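# Move tube carrier TC from nest N1 into raised nest N2

## Task

Carry the tube carrier TC from the transfer nest N1 (between the arms) to the raised nest N2 (on the right arm's side) and leave it lying flat within N2's locators, with its A1 well (marked by a triangle on TC's top) at the N2 corner labelled A1. Every vial in TC must still be upright in its own well at the end. Vial rack R1 and its vials must be exactly as they were at the start, and forceps T1 must stay in holder H1, which is loose and must keep its original place and heading. Nothing may count as placed only because the robot is holding it. Finish with both grippers released and the arms moved away.

## Robot and tools

Robot: two arms, left_arm and right_arm, each with six revolute joints and a parallel two-finger gripper. Base poses in the scene frame: left_arm at (+0.010, +0.350, 0) m, quat_wxyz (+1.000, 0, 0, +0.024); right_arm at (+0.013, -0.288, 0) m, quat_wxyz (+0.996, 0, 0, -0.092). Scene frame: origin on the table top midway between the arms, +x out over the table, +z up, left_arm on the +y side. The arm names do not refer to image sides.

execute_actions(actions, pictures). actions is a list holding at most one item. An empty list only reports the current state. An item with "rows" (1 to 15 rows) and optional "steps" (1 to 15, default 15) is a motion; each step lasts 1/30 s, and if there are fewer rows than steps the final row repeats. An item with only "steps" (up to 300) is a wait with no new command, counted from the previous result, so reply time uses some of it. pictures (boolean) turns the camera images on or off; they come by default. A refused call sends nothing.

Each row is a single list of 14 numbers, each between -1 and 1, covering both arms even when one stays still: left_arm waist, shoulder, elbow, wrist pitch, wrist yaw, wrist roll, gripper; then the same seven for right_arm. The six joint values are offsets, not poses: they are counted from the joint angles printed in the most recent result that shows them (within one reply after the first call, or before any result in the scene, from where the arm is when the action begins), never from the preceding row. Scale: 1.0 equals 1.202 rad for the waist, 1.258 for the shoulder, 1.238 for the elbow, 2.073 for wrist pitch, 2.022 for wrist yaw and for wrist roll. Stated joint ranges in radians: waist -2.618 to 3.054, shoulder 0.000 to 3.142, elbow 0.000 to 3.142, wrist pitch -1.571 to 1.571, wrist yaw -1.571 to 1.571, wrist roll -2.094 to 2.094. Real limits may differ by up to 0.036 rad; targets more than 0.036 rad outside the range are refused, and targets past the real limit are clipped, with a "joint sent to its limit" note (possibly about an earlier action). Sending all-zero offsets is not a pause: it returns the arm to the reference angles.

The gripper number is absolute: +1 fully open, -1 closed. Pads meet near -0.94 and each millimetre of object width adds roughly 0.0208. To keep a grasp, keep repeating the same closing number. Opening in metres runs from 0.093 (open) to 0.000.

Motion limits: each joint target stays within a fixed lead of the measured angle (waist 0.202 rad, shoulder 0.258, elbow 0.238, wrist pitch 0.573, yaw and roll 0.522), and targets that would shift the gripper over 70 mm in one step are scaled back, so big moves span several calls. Friction may leave a joint about 0.031 rad short, and tiny commands may do nothing. Between calls the arms keep heading for the last row's target until they settle or a step is HELD.

Results: a state line per arm with end_effector_position (m, scene frame; point between the finger pads, about 1 cm behind the tips) and end_effector_quat_wxyz; printed positions can be off, more at long reach. Fingers point along the gripper's +z and close along its y. grip_measured is the gripper motor on the -1..+1 scale (each gripper offset up to about 0.02). Joint positions and velocities blocks give angles in radians plus gripper opening in metres. HELD marks steps where part of a row was not sent; "joint command not followed" means the clearance check altered targets. MOTOR HOT appears from 75 °C; at 90 °C the arm halts for 10 s and at 100 °C it goes limp and falls (OVER-TEMPERATURE FAULT), so avoid holding loads longer than needed.

zoom_image(camera, region): enlarges part of a camera's latest image; region [x0, y0, x1, y1] in pixels, top-left origin, at most 504 by 504. Cameras (all 504x504): cam_head_left, cam_head_right, cam_high, cam_low, cam_left_wrist, cam_right_wrist. read_manual(section) returns only licence texts. finished_scene(scene) ends scene 1 or 2 irreversibly and grades it; the next scene's task comes in its result. Replying without a tool call ends everything.

Suggested order: look, locate TC, N1, N2 and the A1 markers, grasp TC (likely with right_arm, since N2 is on its side), lift gently, carry without tilting, lower into N2 with correct orientation, open, retract.

Avoid: tipping vials, disturbing R1, T1 or the loose holder H1, dropping or slamming TC, knocking anything off the table, squeezing hard, and letting the arms collide or press on each other. Random brief tugs on held parts or pushes on loose objects can happen.

Each tool is called after "Emit:" as name(argument=value, ...) on one line, values as JSON.

## Session

Emit:
execute_actions(actions=[])

Scene clock: 0.00 s of 12600.00 s.
left_arm: end_effector_position=(+0.3457, +0.1995, +0.2089) grip_measured=+1.000 end_effector_quat_wxyz=(+0.078, +0.526, +0.847, +0.006) | right_arm: end_effector_position=(+0.1395, +0.0118, +0.2589) grip_measured=+0.989 end_effector_quat_wxyz=(-0.357, +0.156, +0.871, +0.300)
Joint positions: left_arm=[-0.466  1.845  1.931 -1.5    0.009  0.693  0.093] | right_arm=[ 0.914  1.64   1.604 -1.482 -0.969  1.112  0.093]
Joint velocities: left_arm=[-0.007 -0.007  0.007  0.007  0.051  0.022  0.   ] | right_arm=[-0.007 -0.002 -0.017 -0.11  -0.022 -0.066  0.   ]
Motor temperatures (°C, as the motors report them): left_arm=[28 28 26 27 25 28] | right_arm=[26 25 29 28 29 27]

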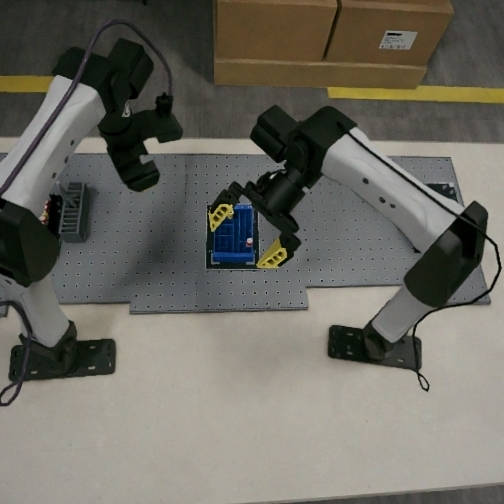

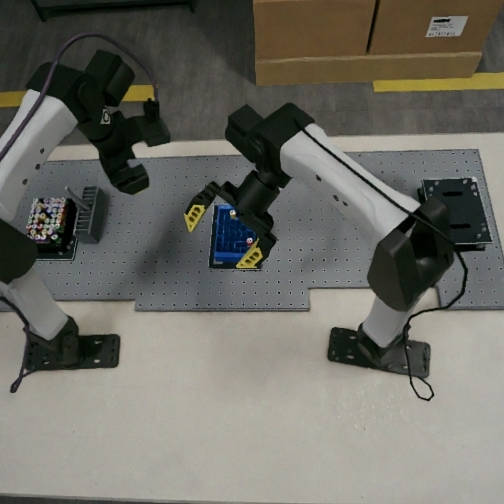

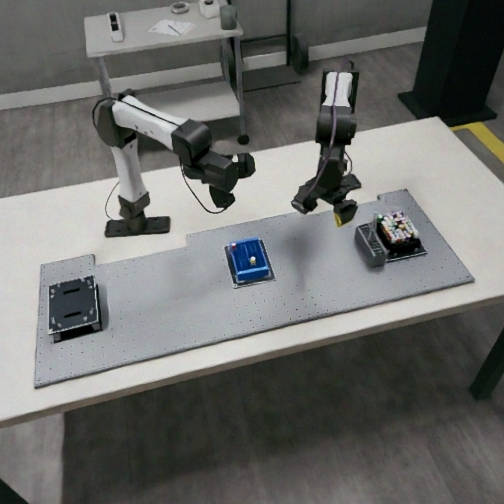

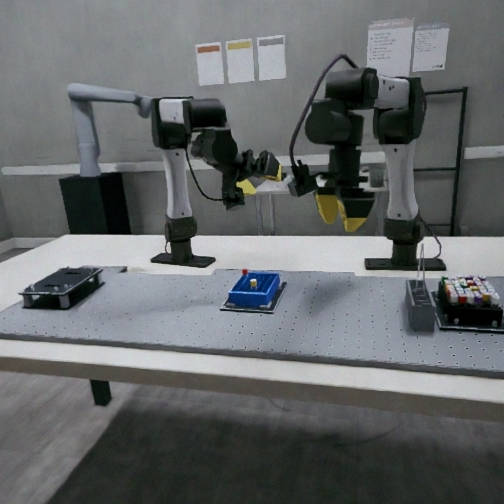

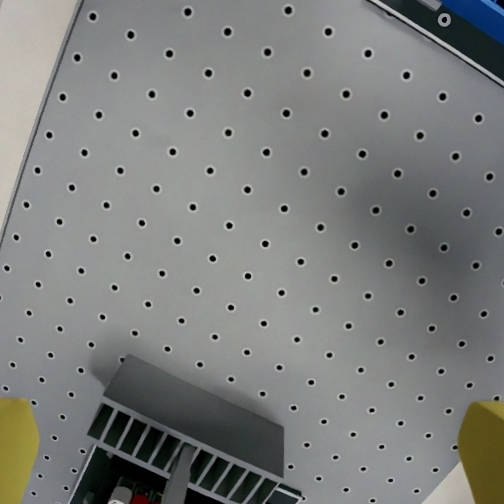

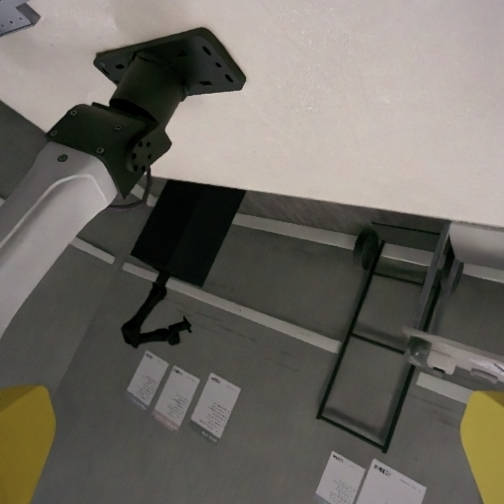

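Emit:
zoom_image(camera="cam_high", region=[190, 200, 310, 320])

Emit:
zoom_image(camera="cam_high", region=[20, 250, 140, 370])

Emit:
zoom_image(camera="cam_low", region=[190, 240, 310, 340])

Emit:
zoom_image(camera="cam_low", region=[0, 240, 130, 340])

Emit:
zoom_image(camera="cam_head_right", region=[384, 150, 504, 270])

Emit:
zoom_image(camera="cam_head_left", region=[180, 180, 300, 300])

Region (190, 200, 310, 320) of cam_high's 504x504 image, scaled by 4.200, with more detail than that image has.

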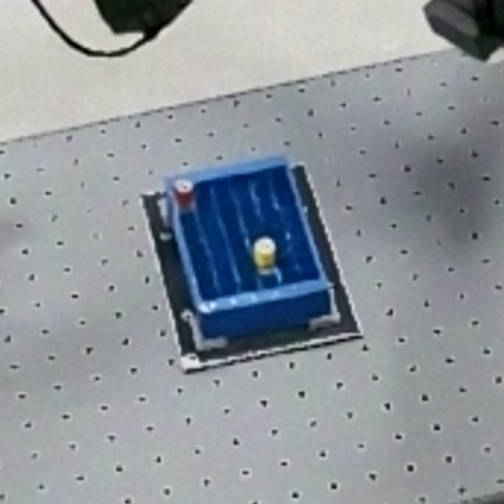

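Region (20, 250, 140, 370) of cam_high's 504x504 image, scaled by 4.200, with more detail than that image has.

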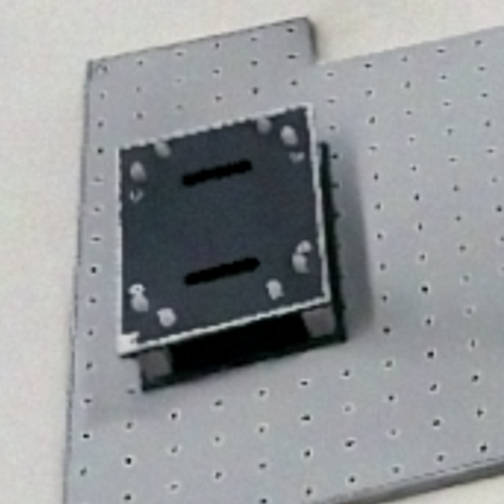

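Region (190, 240, 310, 340) of cam_low's 504x504 image, scaled by 4.200, with more detail than that image has.

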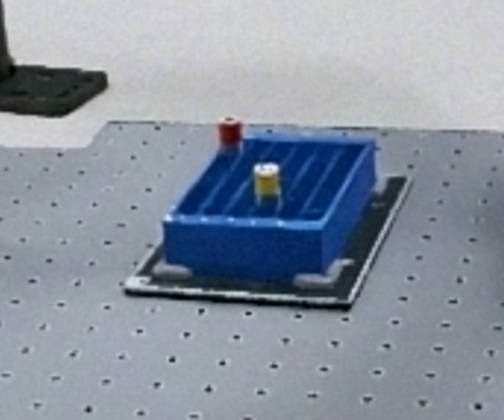

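Region (0, 240, 130, 340) of cam_low's 504x504 image, scaled by 3.877, with more detail than that image has; it fills the top 388 rows of this view, and the rest is white.

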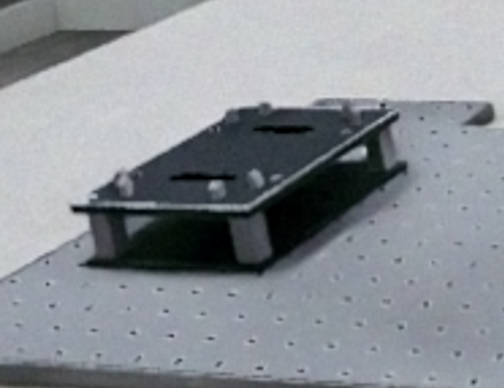

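Region (384, 150, 504, 270) of cam_head_right's 504x504 image, scaled by 4.200, with more detail than that image has.

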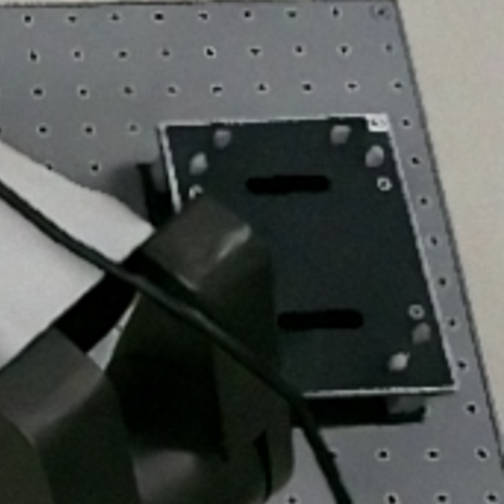

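Region (180, 180, 300, 300) of cam_head_left's 504x504 image, scaled by 4.200, with more detail than that image has.

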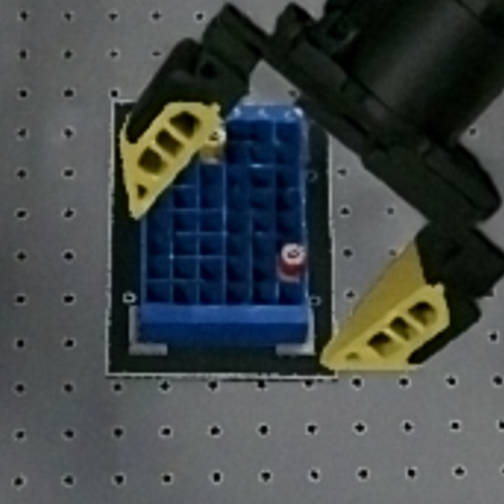

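Emit:
execute_actions(actions=[{"rows": [[0,-0.035,0,0,0,0,1, 0.012,0.03,0.023,0.002,0.048,-0.012,1],[0,-0.09,0,0,0,0,1, 0.029,0.074,0.058,0.004,0.12,-0.03,1],[0,-0.16,0,0,0,0,1, 0.053,0.133,0.104,0.007,0.216,-0.054,1],[0,-0.23,0,0,0,0,1, 0.076,0.192,0.151,0.01,0.311,-0.078,1],[0,-0.285,0,0,0,0,1, 0.094,0.236,0.185,0.012,0.383,-0.096,1],[0,-0.325,0,0,0,0,1, 0.108,0.272,0.213,0.014,0.44,-0.11,1],[0,-0.354,0,0,0,0,1, 0.117,0.2952,0.2317,0.0153,0.479,-0.1197,1]], "steps": 15}])

Scene clock: 120.50 s of 12600.00 s.
left_arm: end_effector_position=(+0.2684, +0.2338, +0.3651) grip_measured=+1.000 end_effector_quat_wxyz=(+0.322, +0.500, +0.803, +0.040) | right_arm: end_effector_position=(+0.2450, +0.0122, +0.1254) grip_measured=+0.989 end_effector_quat_wxyz=(-0.049, +0.012, +0.999, +0.011)
Joint positions: left_arm=[-0.466  1.355  1.938 -1.493  0.009  0.693  0.093] | right_arm=[ 1.057  2.037  1.866 -1.446 -0.089  0.894  0.093]
Joint velocities: left_arm=[ 0.002  0.154  0.017  0.007 -0.007  0.037  0.   ] | right_arm=[ 0.012 -0.105  0.076 -0.066  0.549 -0.11  -0.001]
Motor temperatures (°C, as the motors report them): left_arm=[28 38 33 29 25 28] | right_arm=[26 32 35 28 29 27]
Steps of this call (steps 1 to 90: nothing new was sent; then 117.00 s passed at rest; steps 91 to 105: all 15 steps of this action). Readings (joint positions):
91: left_arm=[-0.466 1.843 1.931 -1.500 0.009 0.693] | right_arm=[0.915 1.642 1.606 -1.482 -0.958 1.110]
92: left_arm=[-0.466 1.835 1.931 -1.499 0.009 0.693] | right_arm=[0.919 1.652 1.619 -1.487 -0.923 1.102]
94: left_arm=[-0.466 1.780 1.925 -1.494 0.009 0.693] | right_arm=[0.948 1.719 1.697 -1.496 -0.774 1.065]
98: left_arm=[-0.466 1.569 1.925 -1.488 0.009 0.693] | right_arm=[1.029 1.935 1.852 -1.466 -0.413 0.966]
105: the state above

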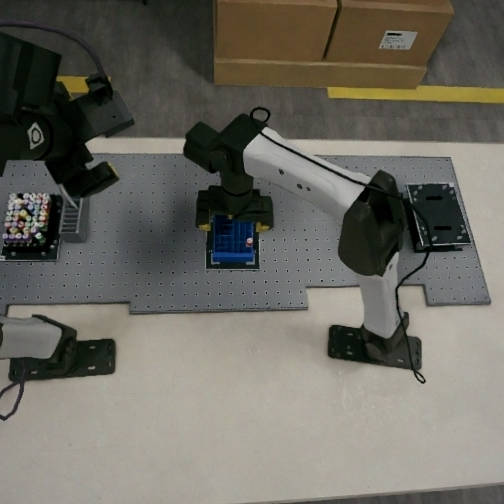

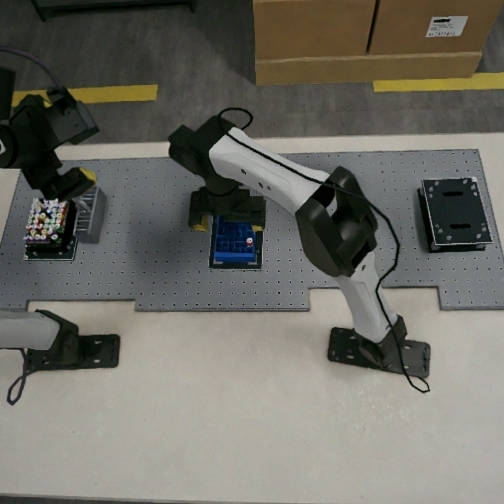

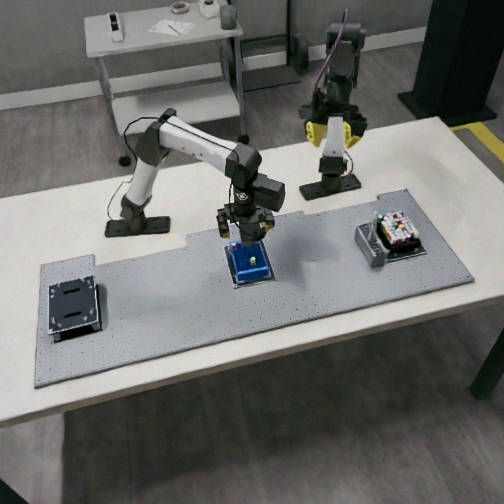

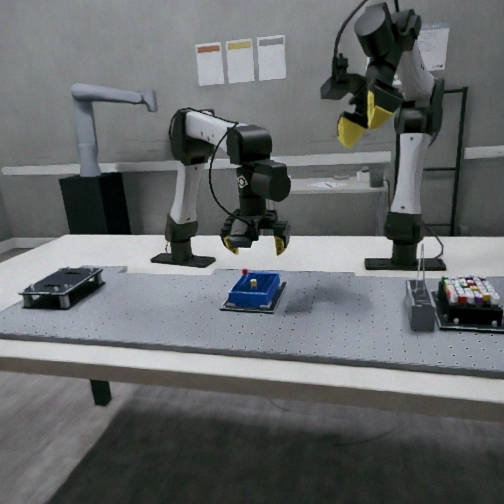

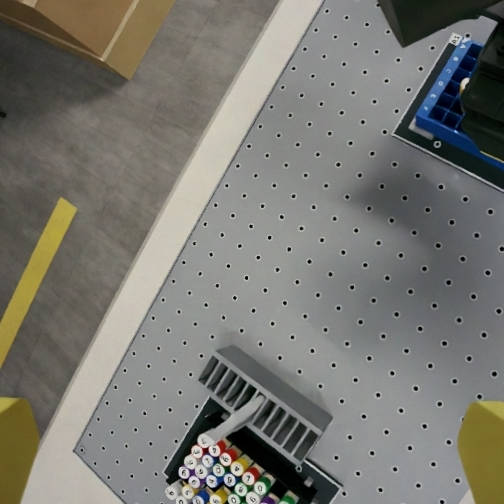

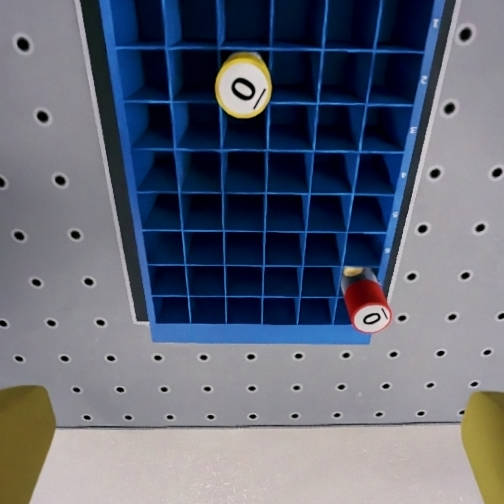

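Emit:
execute_actions(actions=[])

Scene clock: 122.43 s of 12600.00 s.
left_arm: end_effector_position=(+0.2763, +0.2302, +0.3554) grip_measured=+1.000 end_effector_quat_wxyz=(+0.305, +0.503, +0.808, +0.038) | right_arm: end_effector_position=(+0.2563, +0.0044, +0.1293) grip_measured=+0.989 end_effector_quat_wxyz=(-0.013, +0.002, +1.000, -0.009)
Joint positions: left_arm=[-0.466  1.391  1.938 -1.494  0.009  0.693  0.093] | right_arm=[ 1.057  2.028  1.873 -1.446 -0.008  0.876  0.093]
Joint velocities: left_arm=[-0.007 -0.002  0.002 -0.066  0.066 -0.037  0.   ] | right_arm=[-0.007 -0.017 -0.007 -0.066 -0.007  0.022 -0.   ]
Motor temperatures (°C, as the motors report them): left_arm=[28 37 33 29 25 28] | right_arm=[26 33 35 28 29 27]
Steps of this call (steps 1 to 30: the robot went on to your last target; steps 31 to 58: nothing new was sent). Readings (joint positions):
1: left_arm=[-0.466 1.362 1.938 -1.494 0.009 0.693] | right_arm=[1.057 2.034 1.869 -1.446 -0.073 0.890]
2: left_arm=[-0.466 1.369 1.938 -1.494 0.009 0.693] | right_arm=[1.057 2.032 1.871 -1.446 -0.059 0.887]
4: left_arm=[-0.466 1.383 1.938 -1.494 0.009 0.693] | right_arm=[1.057 2.029 1.873 -1.446 -0.040 0.883]
8: left_arm=[-0.466 1.391 1.938 -1.494 0.009 0.693] | right_arm=[1.057 2.028 1.873 -1.446 -0.021 0.879]
58: the state above
All arms were judged still, so your last target was given up. Only a new action makes them travel on or press farther. Fingers that are still opening or closing keep moving.

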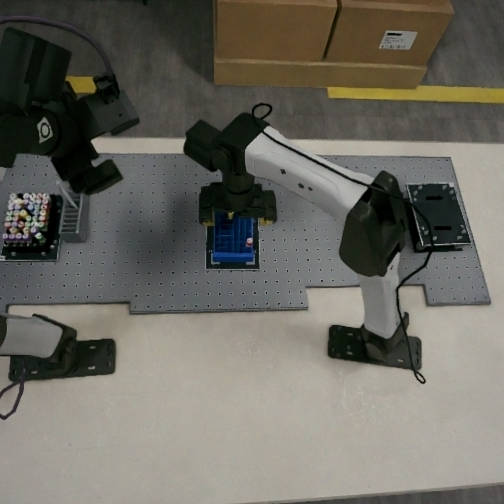

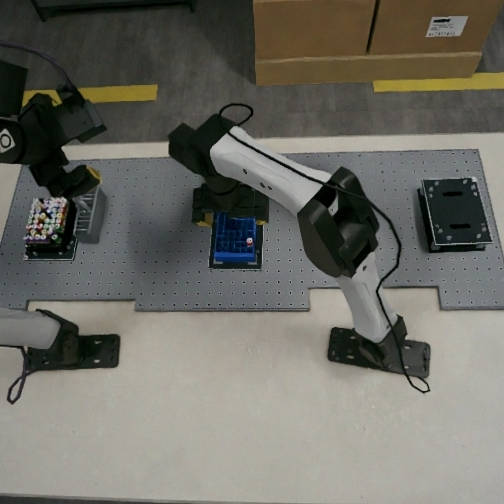

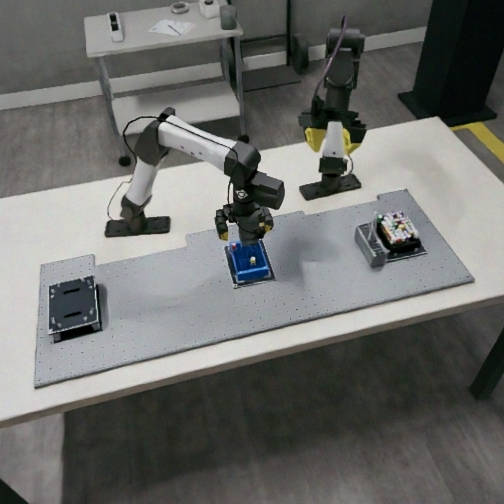

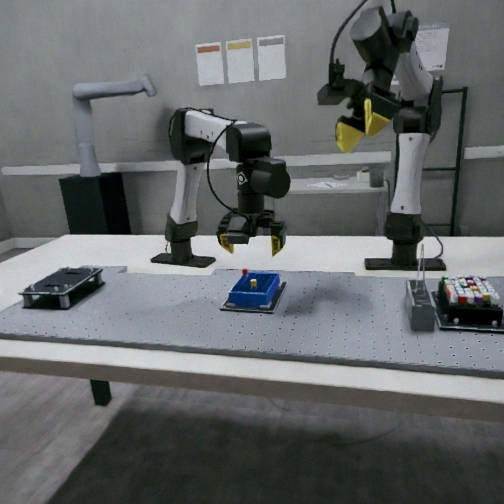

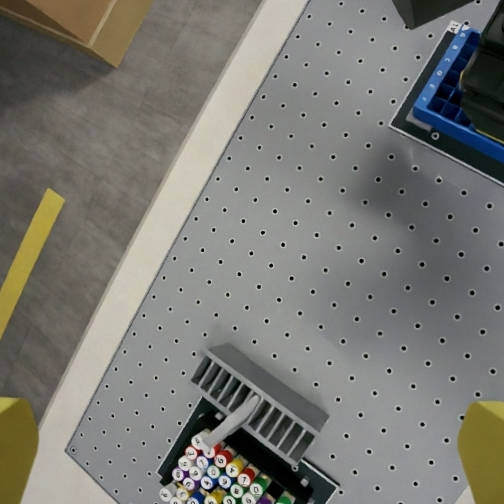

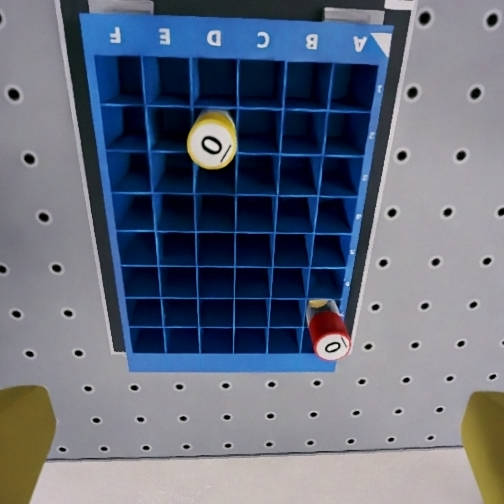

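Emit:
execute_actions(actions=[{"rows": [[0,0,0,0,0,0,1, -0.008,0.003,-0.012,0.016,0,0.006,1],[0,0,0,0,0,0,1, -0.016,0.006,-0.026,0.034,0,0.012,1],[0,0,0,0,0,0,1, -0.024,0.009,-0.04,0.052,0,0.018,1],[0,0,0,0,0,0,1, -0.029,0.011,-0.05,0.065,0,0.022,1]], "steps": 15}])

Emit:
execute_actions(actions=[{"steps": 10}])

Scene clock: 226.87 s of 12600.00 s.
left_arm: end_effector_position=(+0.2763, +0.2302, +0.3554) grip_measured=+1.000 end_effector_quat_wxyz=(+0.305, +0.503, +0.808, +0.038) | right_arm: end_effector_position=(+0.2773, +0.0096, +0.1166) grip_measured=+0.989 end_effector_quat_wxyz=(+0.008, +0.036, +0.999, +0.016)
Joint positions: left_arm=[-0.466  1.391  1.938 -1.494  0.009  0.693  0.093] | right_arm=[ 1.025  2.032  1.827 -1.33  -0.008  0.913  0.093]
Joint velocities: left_arm=[-0.017 -0.002 -0.002  0.066  0.081 -0.022  0.   ] | right_arm=[ 0.017 -0.007 -0.012 -0.007  0.022  0.022 -0.001]
Motor temperatures (°C, as the motors report them): left_arm=[28 31 32 33 25 28] | right_arm=[26 48 40 28 29 27]
Steps of this call (steps 1 to 90: nothing new was sent; then 100.93 s passed at rest; steps 91 to 105: all 15 steps of this action). Readings (joint positions):
91: left_arm=[-0.466 1.391 1.938 -1.494 0.009 0.693] | right_arm=[1.057 2.028 1.873 -1.444 -0.008 0.877]
92: left_arm=[-0.466 1.391 1.938 -1.494 0.009 0.693] | right_arm=[1.056 2.028 1.870 -1.437 -0.008 0.880]
94: left_arm=[-0.466 1.391 1.938 -1.494 0.009 0.693] | right_arm=[1.049 2.028 1.854 -1.404 -0.008 0.890]
98: left_arm=[-0.466 1.391 1.938 -1.494 0.009 0.693] | right_arm=[1.028 2.032 1.828 -1.357 -0.008 0.905]
105: the state above

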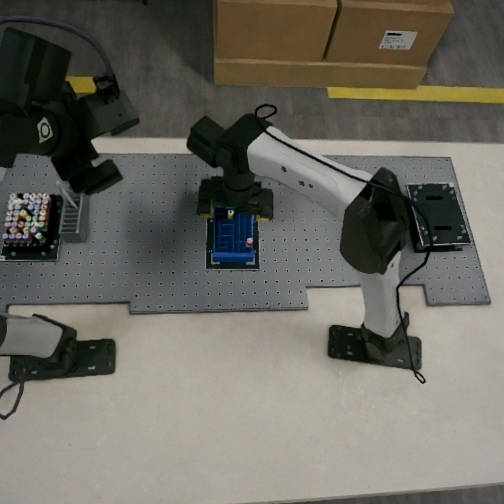

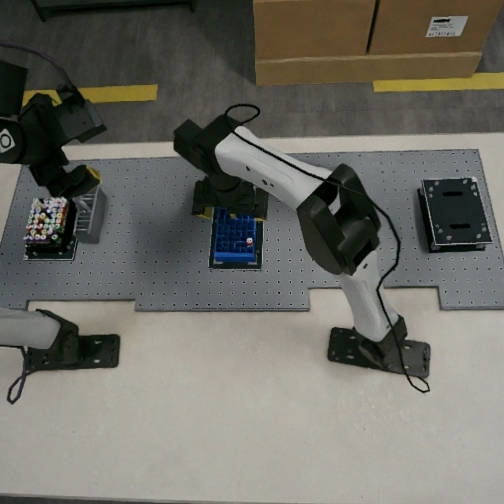

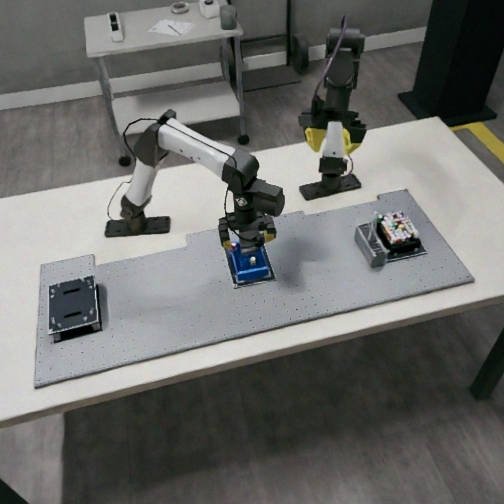

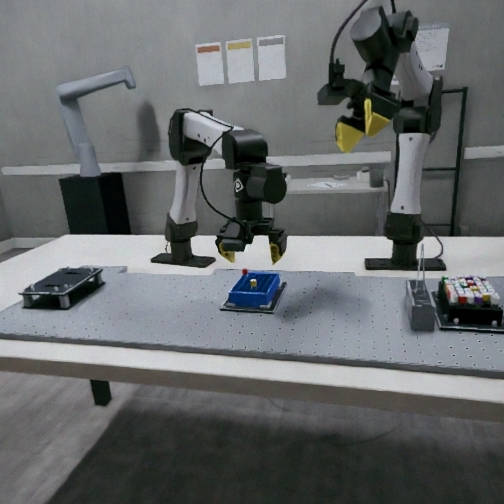

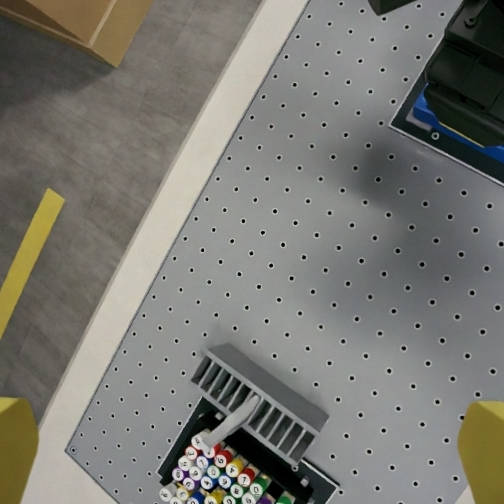

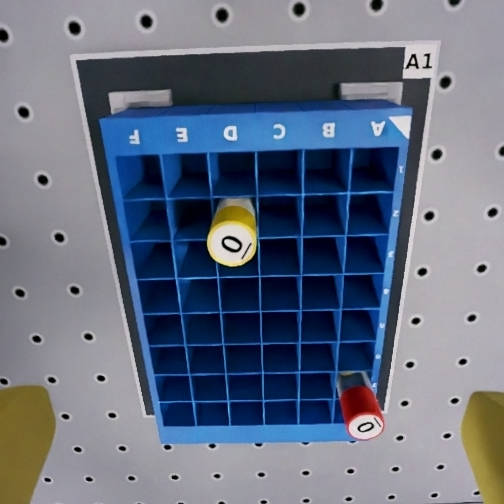

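Scene clock: 227.20 s of 12600.00 s.
left_arm: end_effector_position=(+0.2763, +0.2302, +0.3554) grip_measured=+1.000 end_effector_quat_wxyz=(+0.305, +0.503, +0.808, +0.038) | right_arm: end_effector_position=(+0.2782, +0.0106, +0.1166) grip_measured=+0.989 end_effector_quat_wxyz=(+0.010, +0.037, +0.999, +0.018)
Joint positions: left_arm=[-0.466  1.391  1.938 -1.494  0.009  0.693  0.093] | right_arm=[ 1.025  2.032  1.827 -1.325 -0.008  0.915  0.093]
Joint velocities: left_arm=[-0.007 -0.017 -0.007 -0.022 -0.022  0.007  0.   ] | right_arm=[ 0.012 -0.002  0.007 -0.007  0.051 -0.051 -0.001]
Motor temperatures (°C, as the motors report them): left_arm=[28 31 32 33 25 28] | right_arm=[26 48 40 28 29 27]
Steps of this call (steps 1 to 10: the robot went on to your last target). Readings (joint positions):
1: left_arm=[-0.466 1.391 1.938 -1.494 0.009 0.693] | right_arm=[1.025 2.032 1.827 -1.329 -0.008 0.913]
2: left_arm=[-0.466 1.391 1.938 -1.494 0.009 0.693] | right_arm=[1.025 2.032 1.827 -1.328 -0.008 0.914]
4: left_arm=[-0.466 1.391 1.938 -1.494 0.009 0.693] | right_arm=[1.025 2.032 1.827 -1.326 -0.008 0.914]
8: left_arm=[-0.466 1.391 1.938 -1.494 0.009 0.693] | right_arm=[1.025 2.032 1.827 -1.325 -0.008 0.915]
10: the state above

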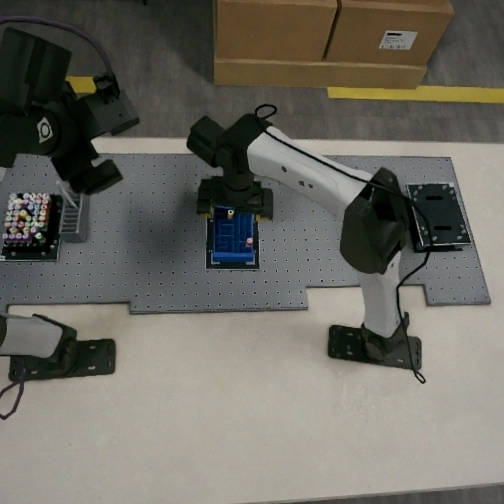

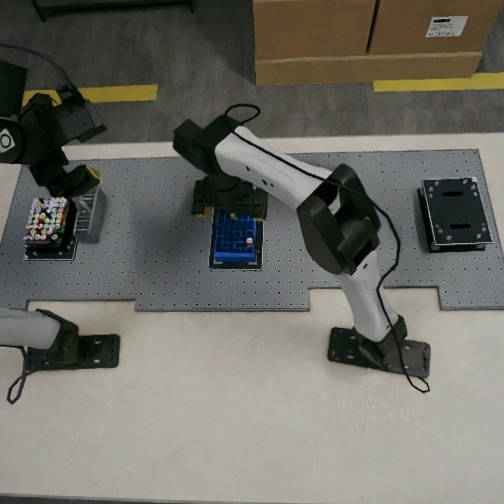

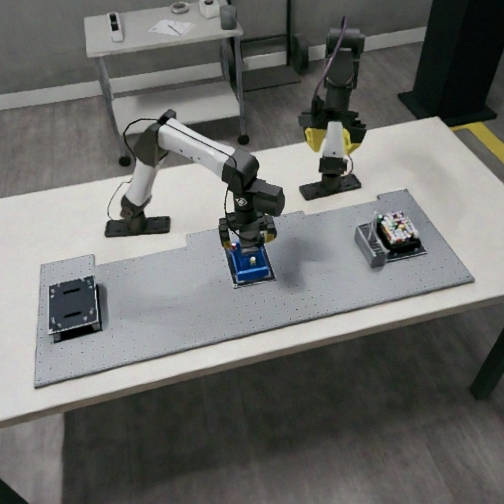

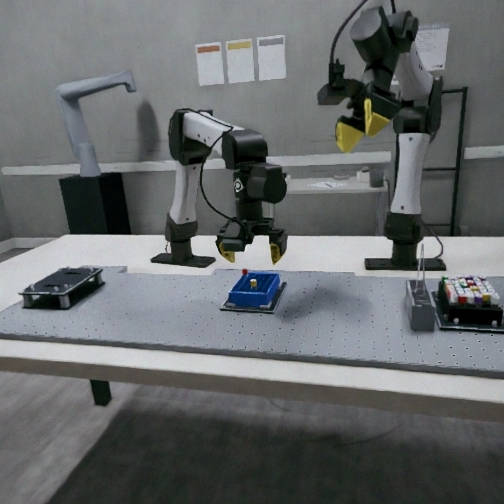

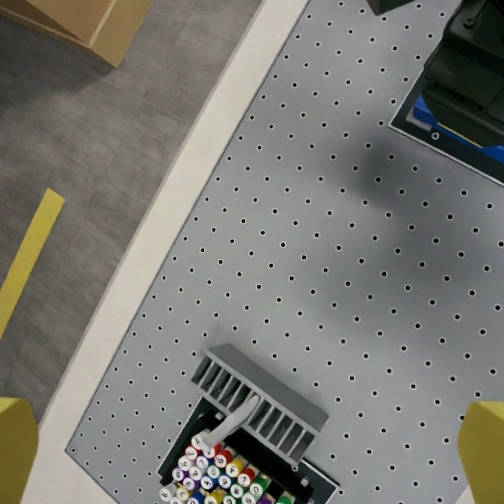

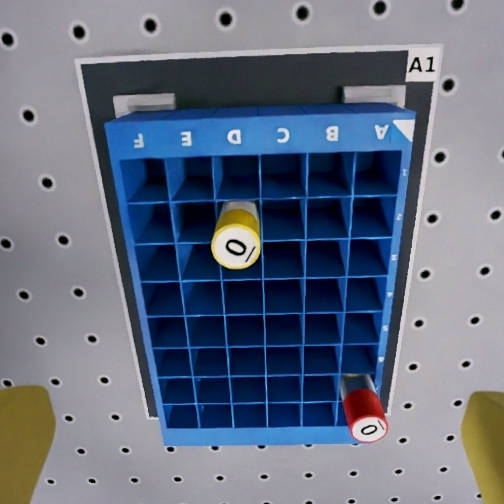

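Emit:
execute_actions(actions=[{"rows": [[0,0,0,0,0,0,1, 0.003,0.007,-0.018,0.008,0,0,1],[0,0,0,0,0,0,1, 0.006,0.014,-0.036,0.016,0,0,1],[0,0,0,0,0,0,1, 0.008,0.021,-0.054,0.025,0,0,1],[0,0,0,0,0,0,1, 0.010,0.026,-0.0695,0.032,0,0,1]], "steps": 15}])

Emit:
execute_actions(actions=[{"steps": 10}])

Scene clock: 258.87 s of 12600.00 s.
left_arm: end_effector_position=(+0.2763, +0.2302, +0.3554) grip_measured=+1.000 end_effector_quat_wxyz=(+0.305, +0.503, +0.808, +0.038) | right_arm: end_effector_position=(+0.2728, +0.0071, +0.0881) grip_measured=+0.989 end_effector_quat_wxyz=(-0.006, +0.035, +0.999, -0.001)
Joint positions: left_arm=[-0.466  1.391  1.938 -1.494  0.009  0.693  0.093] | right_arm=[ 1.029  2.059  1.754 -1.276 -0.008  0.915  0.093]
Joint velocities: left_arm=[ 0.002  0.002  0.012  0.007  0.007 -0.037  0.   ] | right_arm=[-0.002 -0.012  0.002 -0.037 -0.037 -0.081 -0.001]
Motor temperatures (°C, as the motors report them): left_arm=[28 32 33 34 25 28] | right_arm=[26 46 38 28 29 27]
Steps of this call (steps 1 to 15: the robot went on to your last target; steps 16 to 90: nothing new was sent; then 28.17 s passed at rest; steps 91 to 105: all 15 steps of this action). Readings (joint positions):
91: left_arm=[-0.466 1.391 1.938 -1.494 0.009 0.693] | right_arm=[1.025 2.032 1.827 -1.324 -0.008 0.915]
92: left_arm=[-0.466 1.391 1.938 -1.494 0.009 0.693] | right_arm=[1.025 2.032 1.823 -1.320 -0.008 0.915]
94: left_arm=[-0.466 1.391 1.938 -1.494 0.009 0.693] | right_arm=[1.025 2.032 1.798 -1.302 -0.008 0.915]
98: left_arm=[-0.466 1.391 1.938 -1.494 0.009 0.693] | right_arm=[1.028 2.051 1.759 -1.288 -0.008 0.915]
105: the state above

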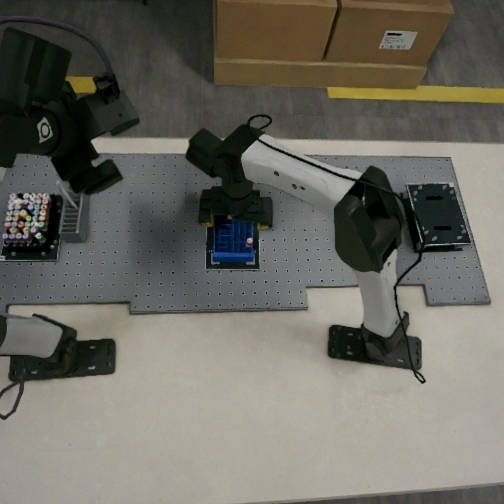

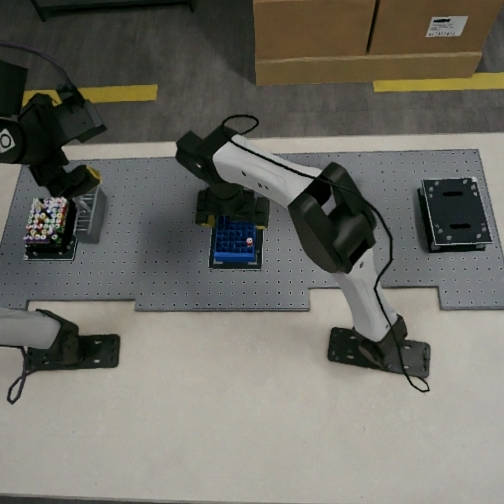

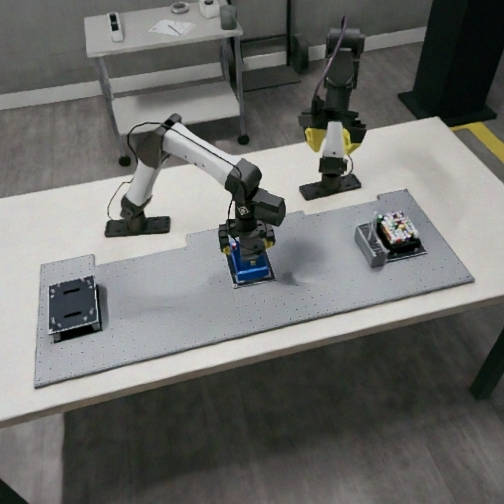

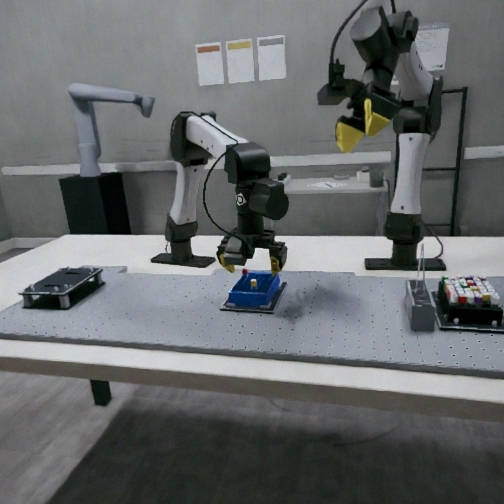

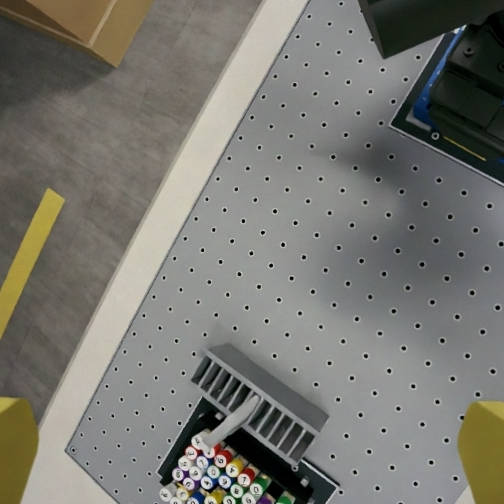

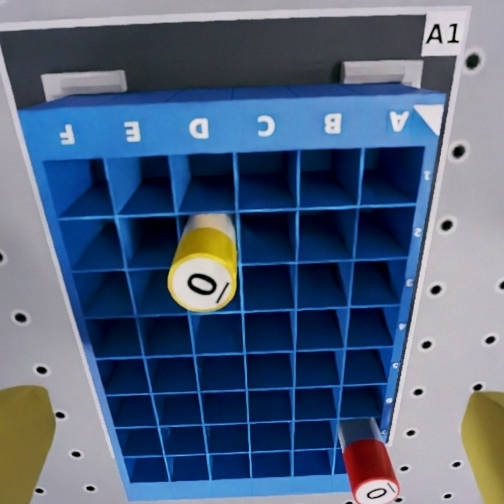

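Scene clock: 259.20 s of 12600.00 s.
left_arm: end_effector_position=(+0.2763, +0.2302, +0.3554) grip_measured=+1.000 end_effector_quat_wxyz=(+0.305, +0.503, +0.808, +0.038) | right_arm: end_effector_position=(+0.2733, +0.0076, +0.0881) grip_measured=+0.989 end_effector_quat_wxyz=(-0.005, +0.035, +0.999, +0.000)
Joint positions: left_arm=[-0.466  1.391  1.938 -1.494  0.009  0.693  0.093] | right_arm=[ 1.029  2.059  1.754 -1.273 -0.008  0.915  0.093]
Joint velocities: left_arm=[-0.007 -0.017 -0.017 -0.066 -0.066  0.007  0.   ] | right_arm=[-0.007  0.002  0.017  0.037 -0.081 -0.066 -0.001]
Motor temperatures (°C, as the motors report them): left_arm=[28 32 33 34 25 28] | right_arm=[26 46 38 28 29 27]
Steps of this call (steps 1 to 10: the robot went on to your last target). Readings (joint positions):
1: left_arm=[-0.466 1.391 1.938 -1.494 0.009 0.693] | right_arm=[1.029 2.059 1.754 -1.275 -0.008 0.915]
2: left_arm=[-0.466 1.391 1.938 -1.494 0.009 0.693] | right_arm=[1.029 2.059 1.754 -1.274 -0.008 0.915]
4: left_arm=[-0.466 1.391 1.938 -1.494 0.009 0.693] | right_arm=[1.029 2.059 1.754 -1.273 -0.008 0.915]
8: left_arm=[-0.466 1.391 1.938 -1.494 0.009 0.693] | right_arm=[1.029 2.059 1.754 -1.273 -0.008 0.915]
10: the state above

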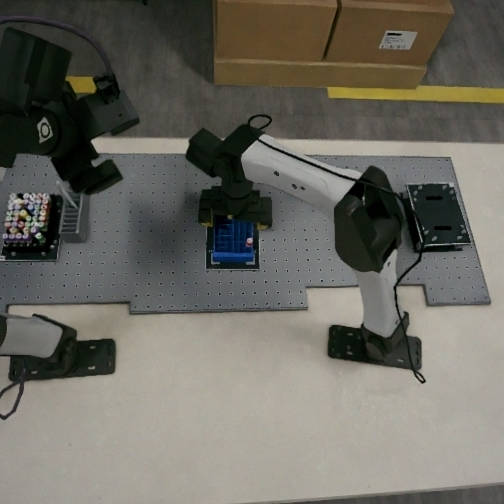

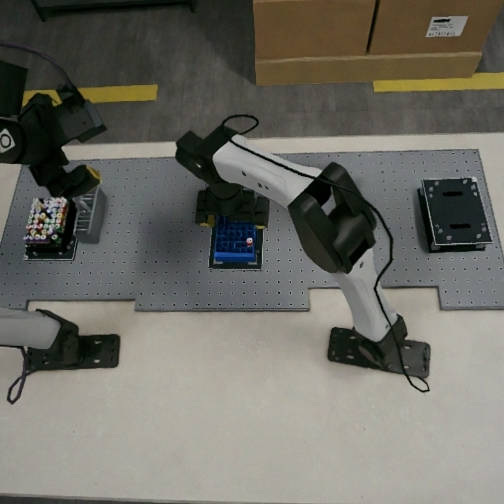

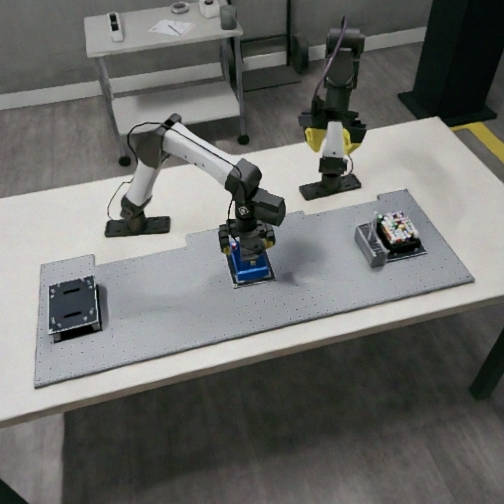

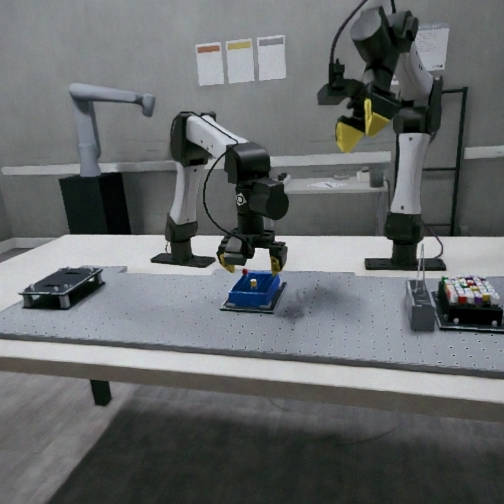

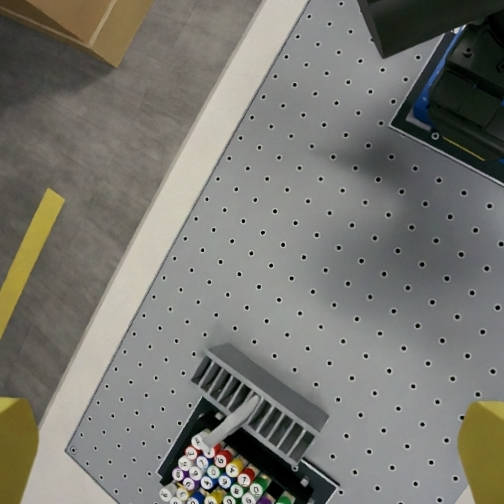

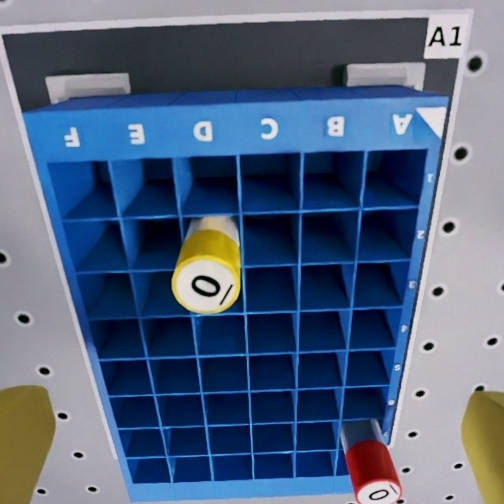

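Emit:
execute_actions(actions=[{"rows": [[0,0,0,0,0,0,1, 0.008,-0.008,0.008,0,0,-0.007,1],[0,0,0,0,0,0,1, 0.015,-0.008,0.008,0,0,-0.013,1]], "steps": 15}])

Scene clock: 287.50 s of 12600.00 s.
left_arm: end_effector_position=(+0.2763, +0.2302, +0.3554) grip_measured=+1.000 end_effector_quat_wxyz=(+0.305, +0.503, +0.808, +0.038) | right_arm: end_effector_position=(+0.2699, +0.0107, +0.0881) grip_measured=+0.989 end_effector_quat_wxyz=(-0.005, +0.019, +1.000, +0.000)
Joint positions: left_arm=[-0.466  1.391  1.938 -1.494  0.009  0.693  0.093] | right_arm=[ 1.041  2.059  1.754 -1.272 -0.008  0.895  0.093]
Joint velocities: left_arm=[-0.012  0.007 -0.012 -0.022  0.11   0.007  0.   ] | right_arm=[-0.007 -0.002  0.007 -0.007 -0.007 -0.037 -0.   ]
Motor temperatures (°C, as the motors report them): left_arm=[28 32 33 35 25 28] | right_arm=[26 46 38 28 29 27]
Steps of this call (steps 1 to 15: the robot went on to your last target; steps 16 to 90: nothing new was sent; then 24.80 s passed at rest; steps 91 to 105: all 15 steps of this action). Readings (joint positions):
91: left_arm=[-0.466 1.391 1.938 -1.494 0.009 0.693] | right_arm=[1.029 2.059 1.754 -1.272 -0.008 0.914]
92: left_arm=[-0.466 1.391 1.938 -1.494 0.009 0.693] | right_arm=[1.029 2.059 1.754 -1.272 -0.008 0.911]
94: left_arm=[-0.466 1.391 1.938 -1.494 0.009 0.693] | right_arm=[1.033 2.059 1.754 -1.272 -0.008 0.905]
98: left_arm=[-0.466 1.391 1.938 -1.494 0.009 0.693] | right_arm=[1.040 2.059 1.754 -1.272 -0.008 0.898]
105: the state above

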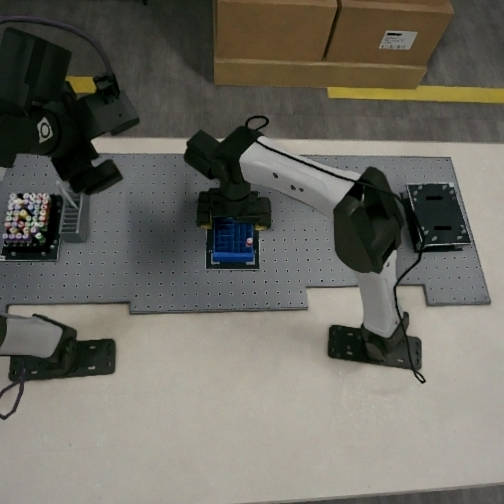

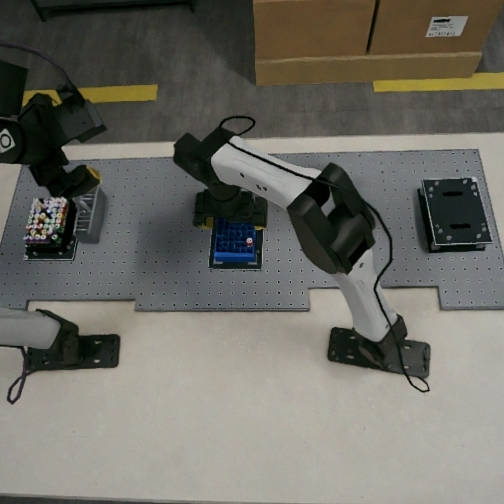

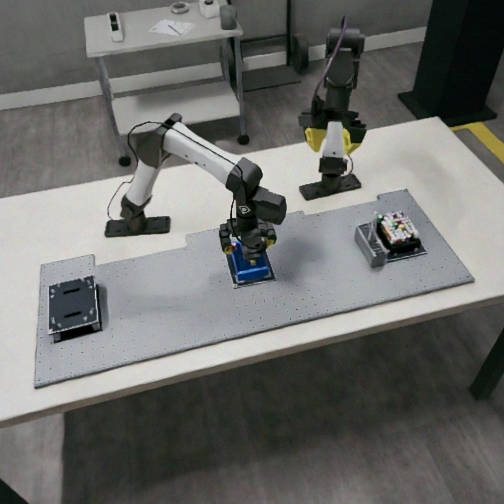

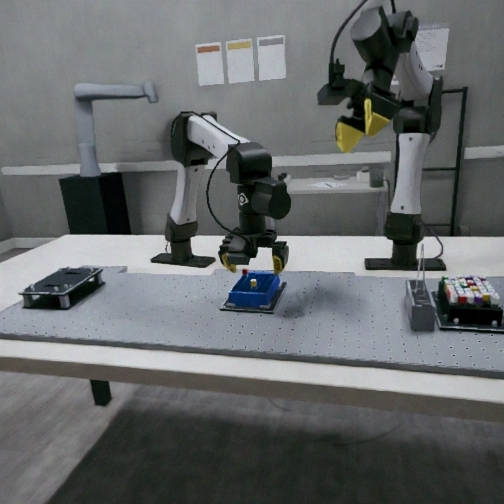

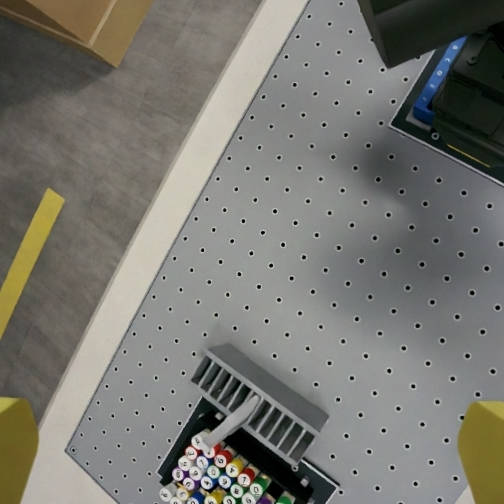

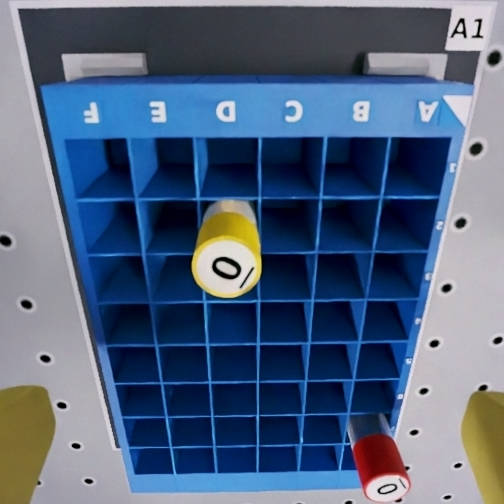

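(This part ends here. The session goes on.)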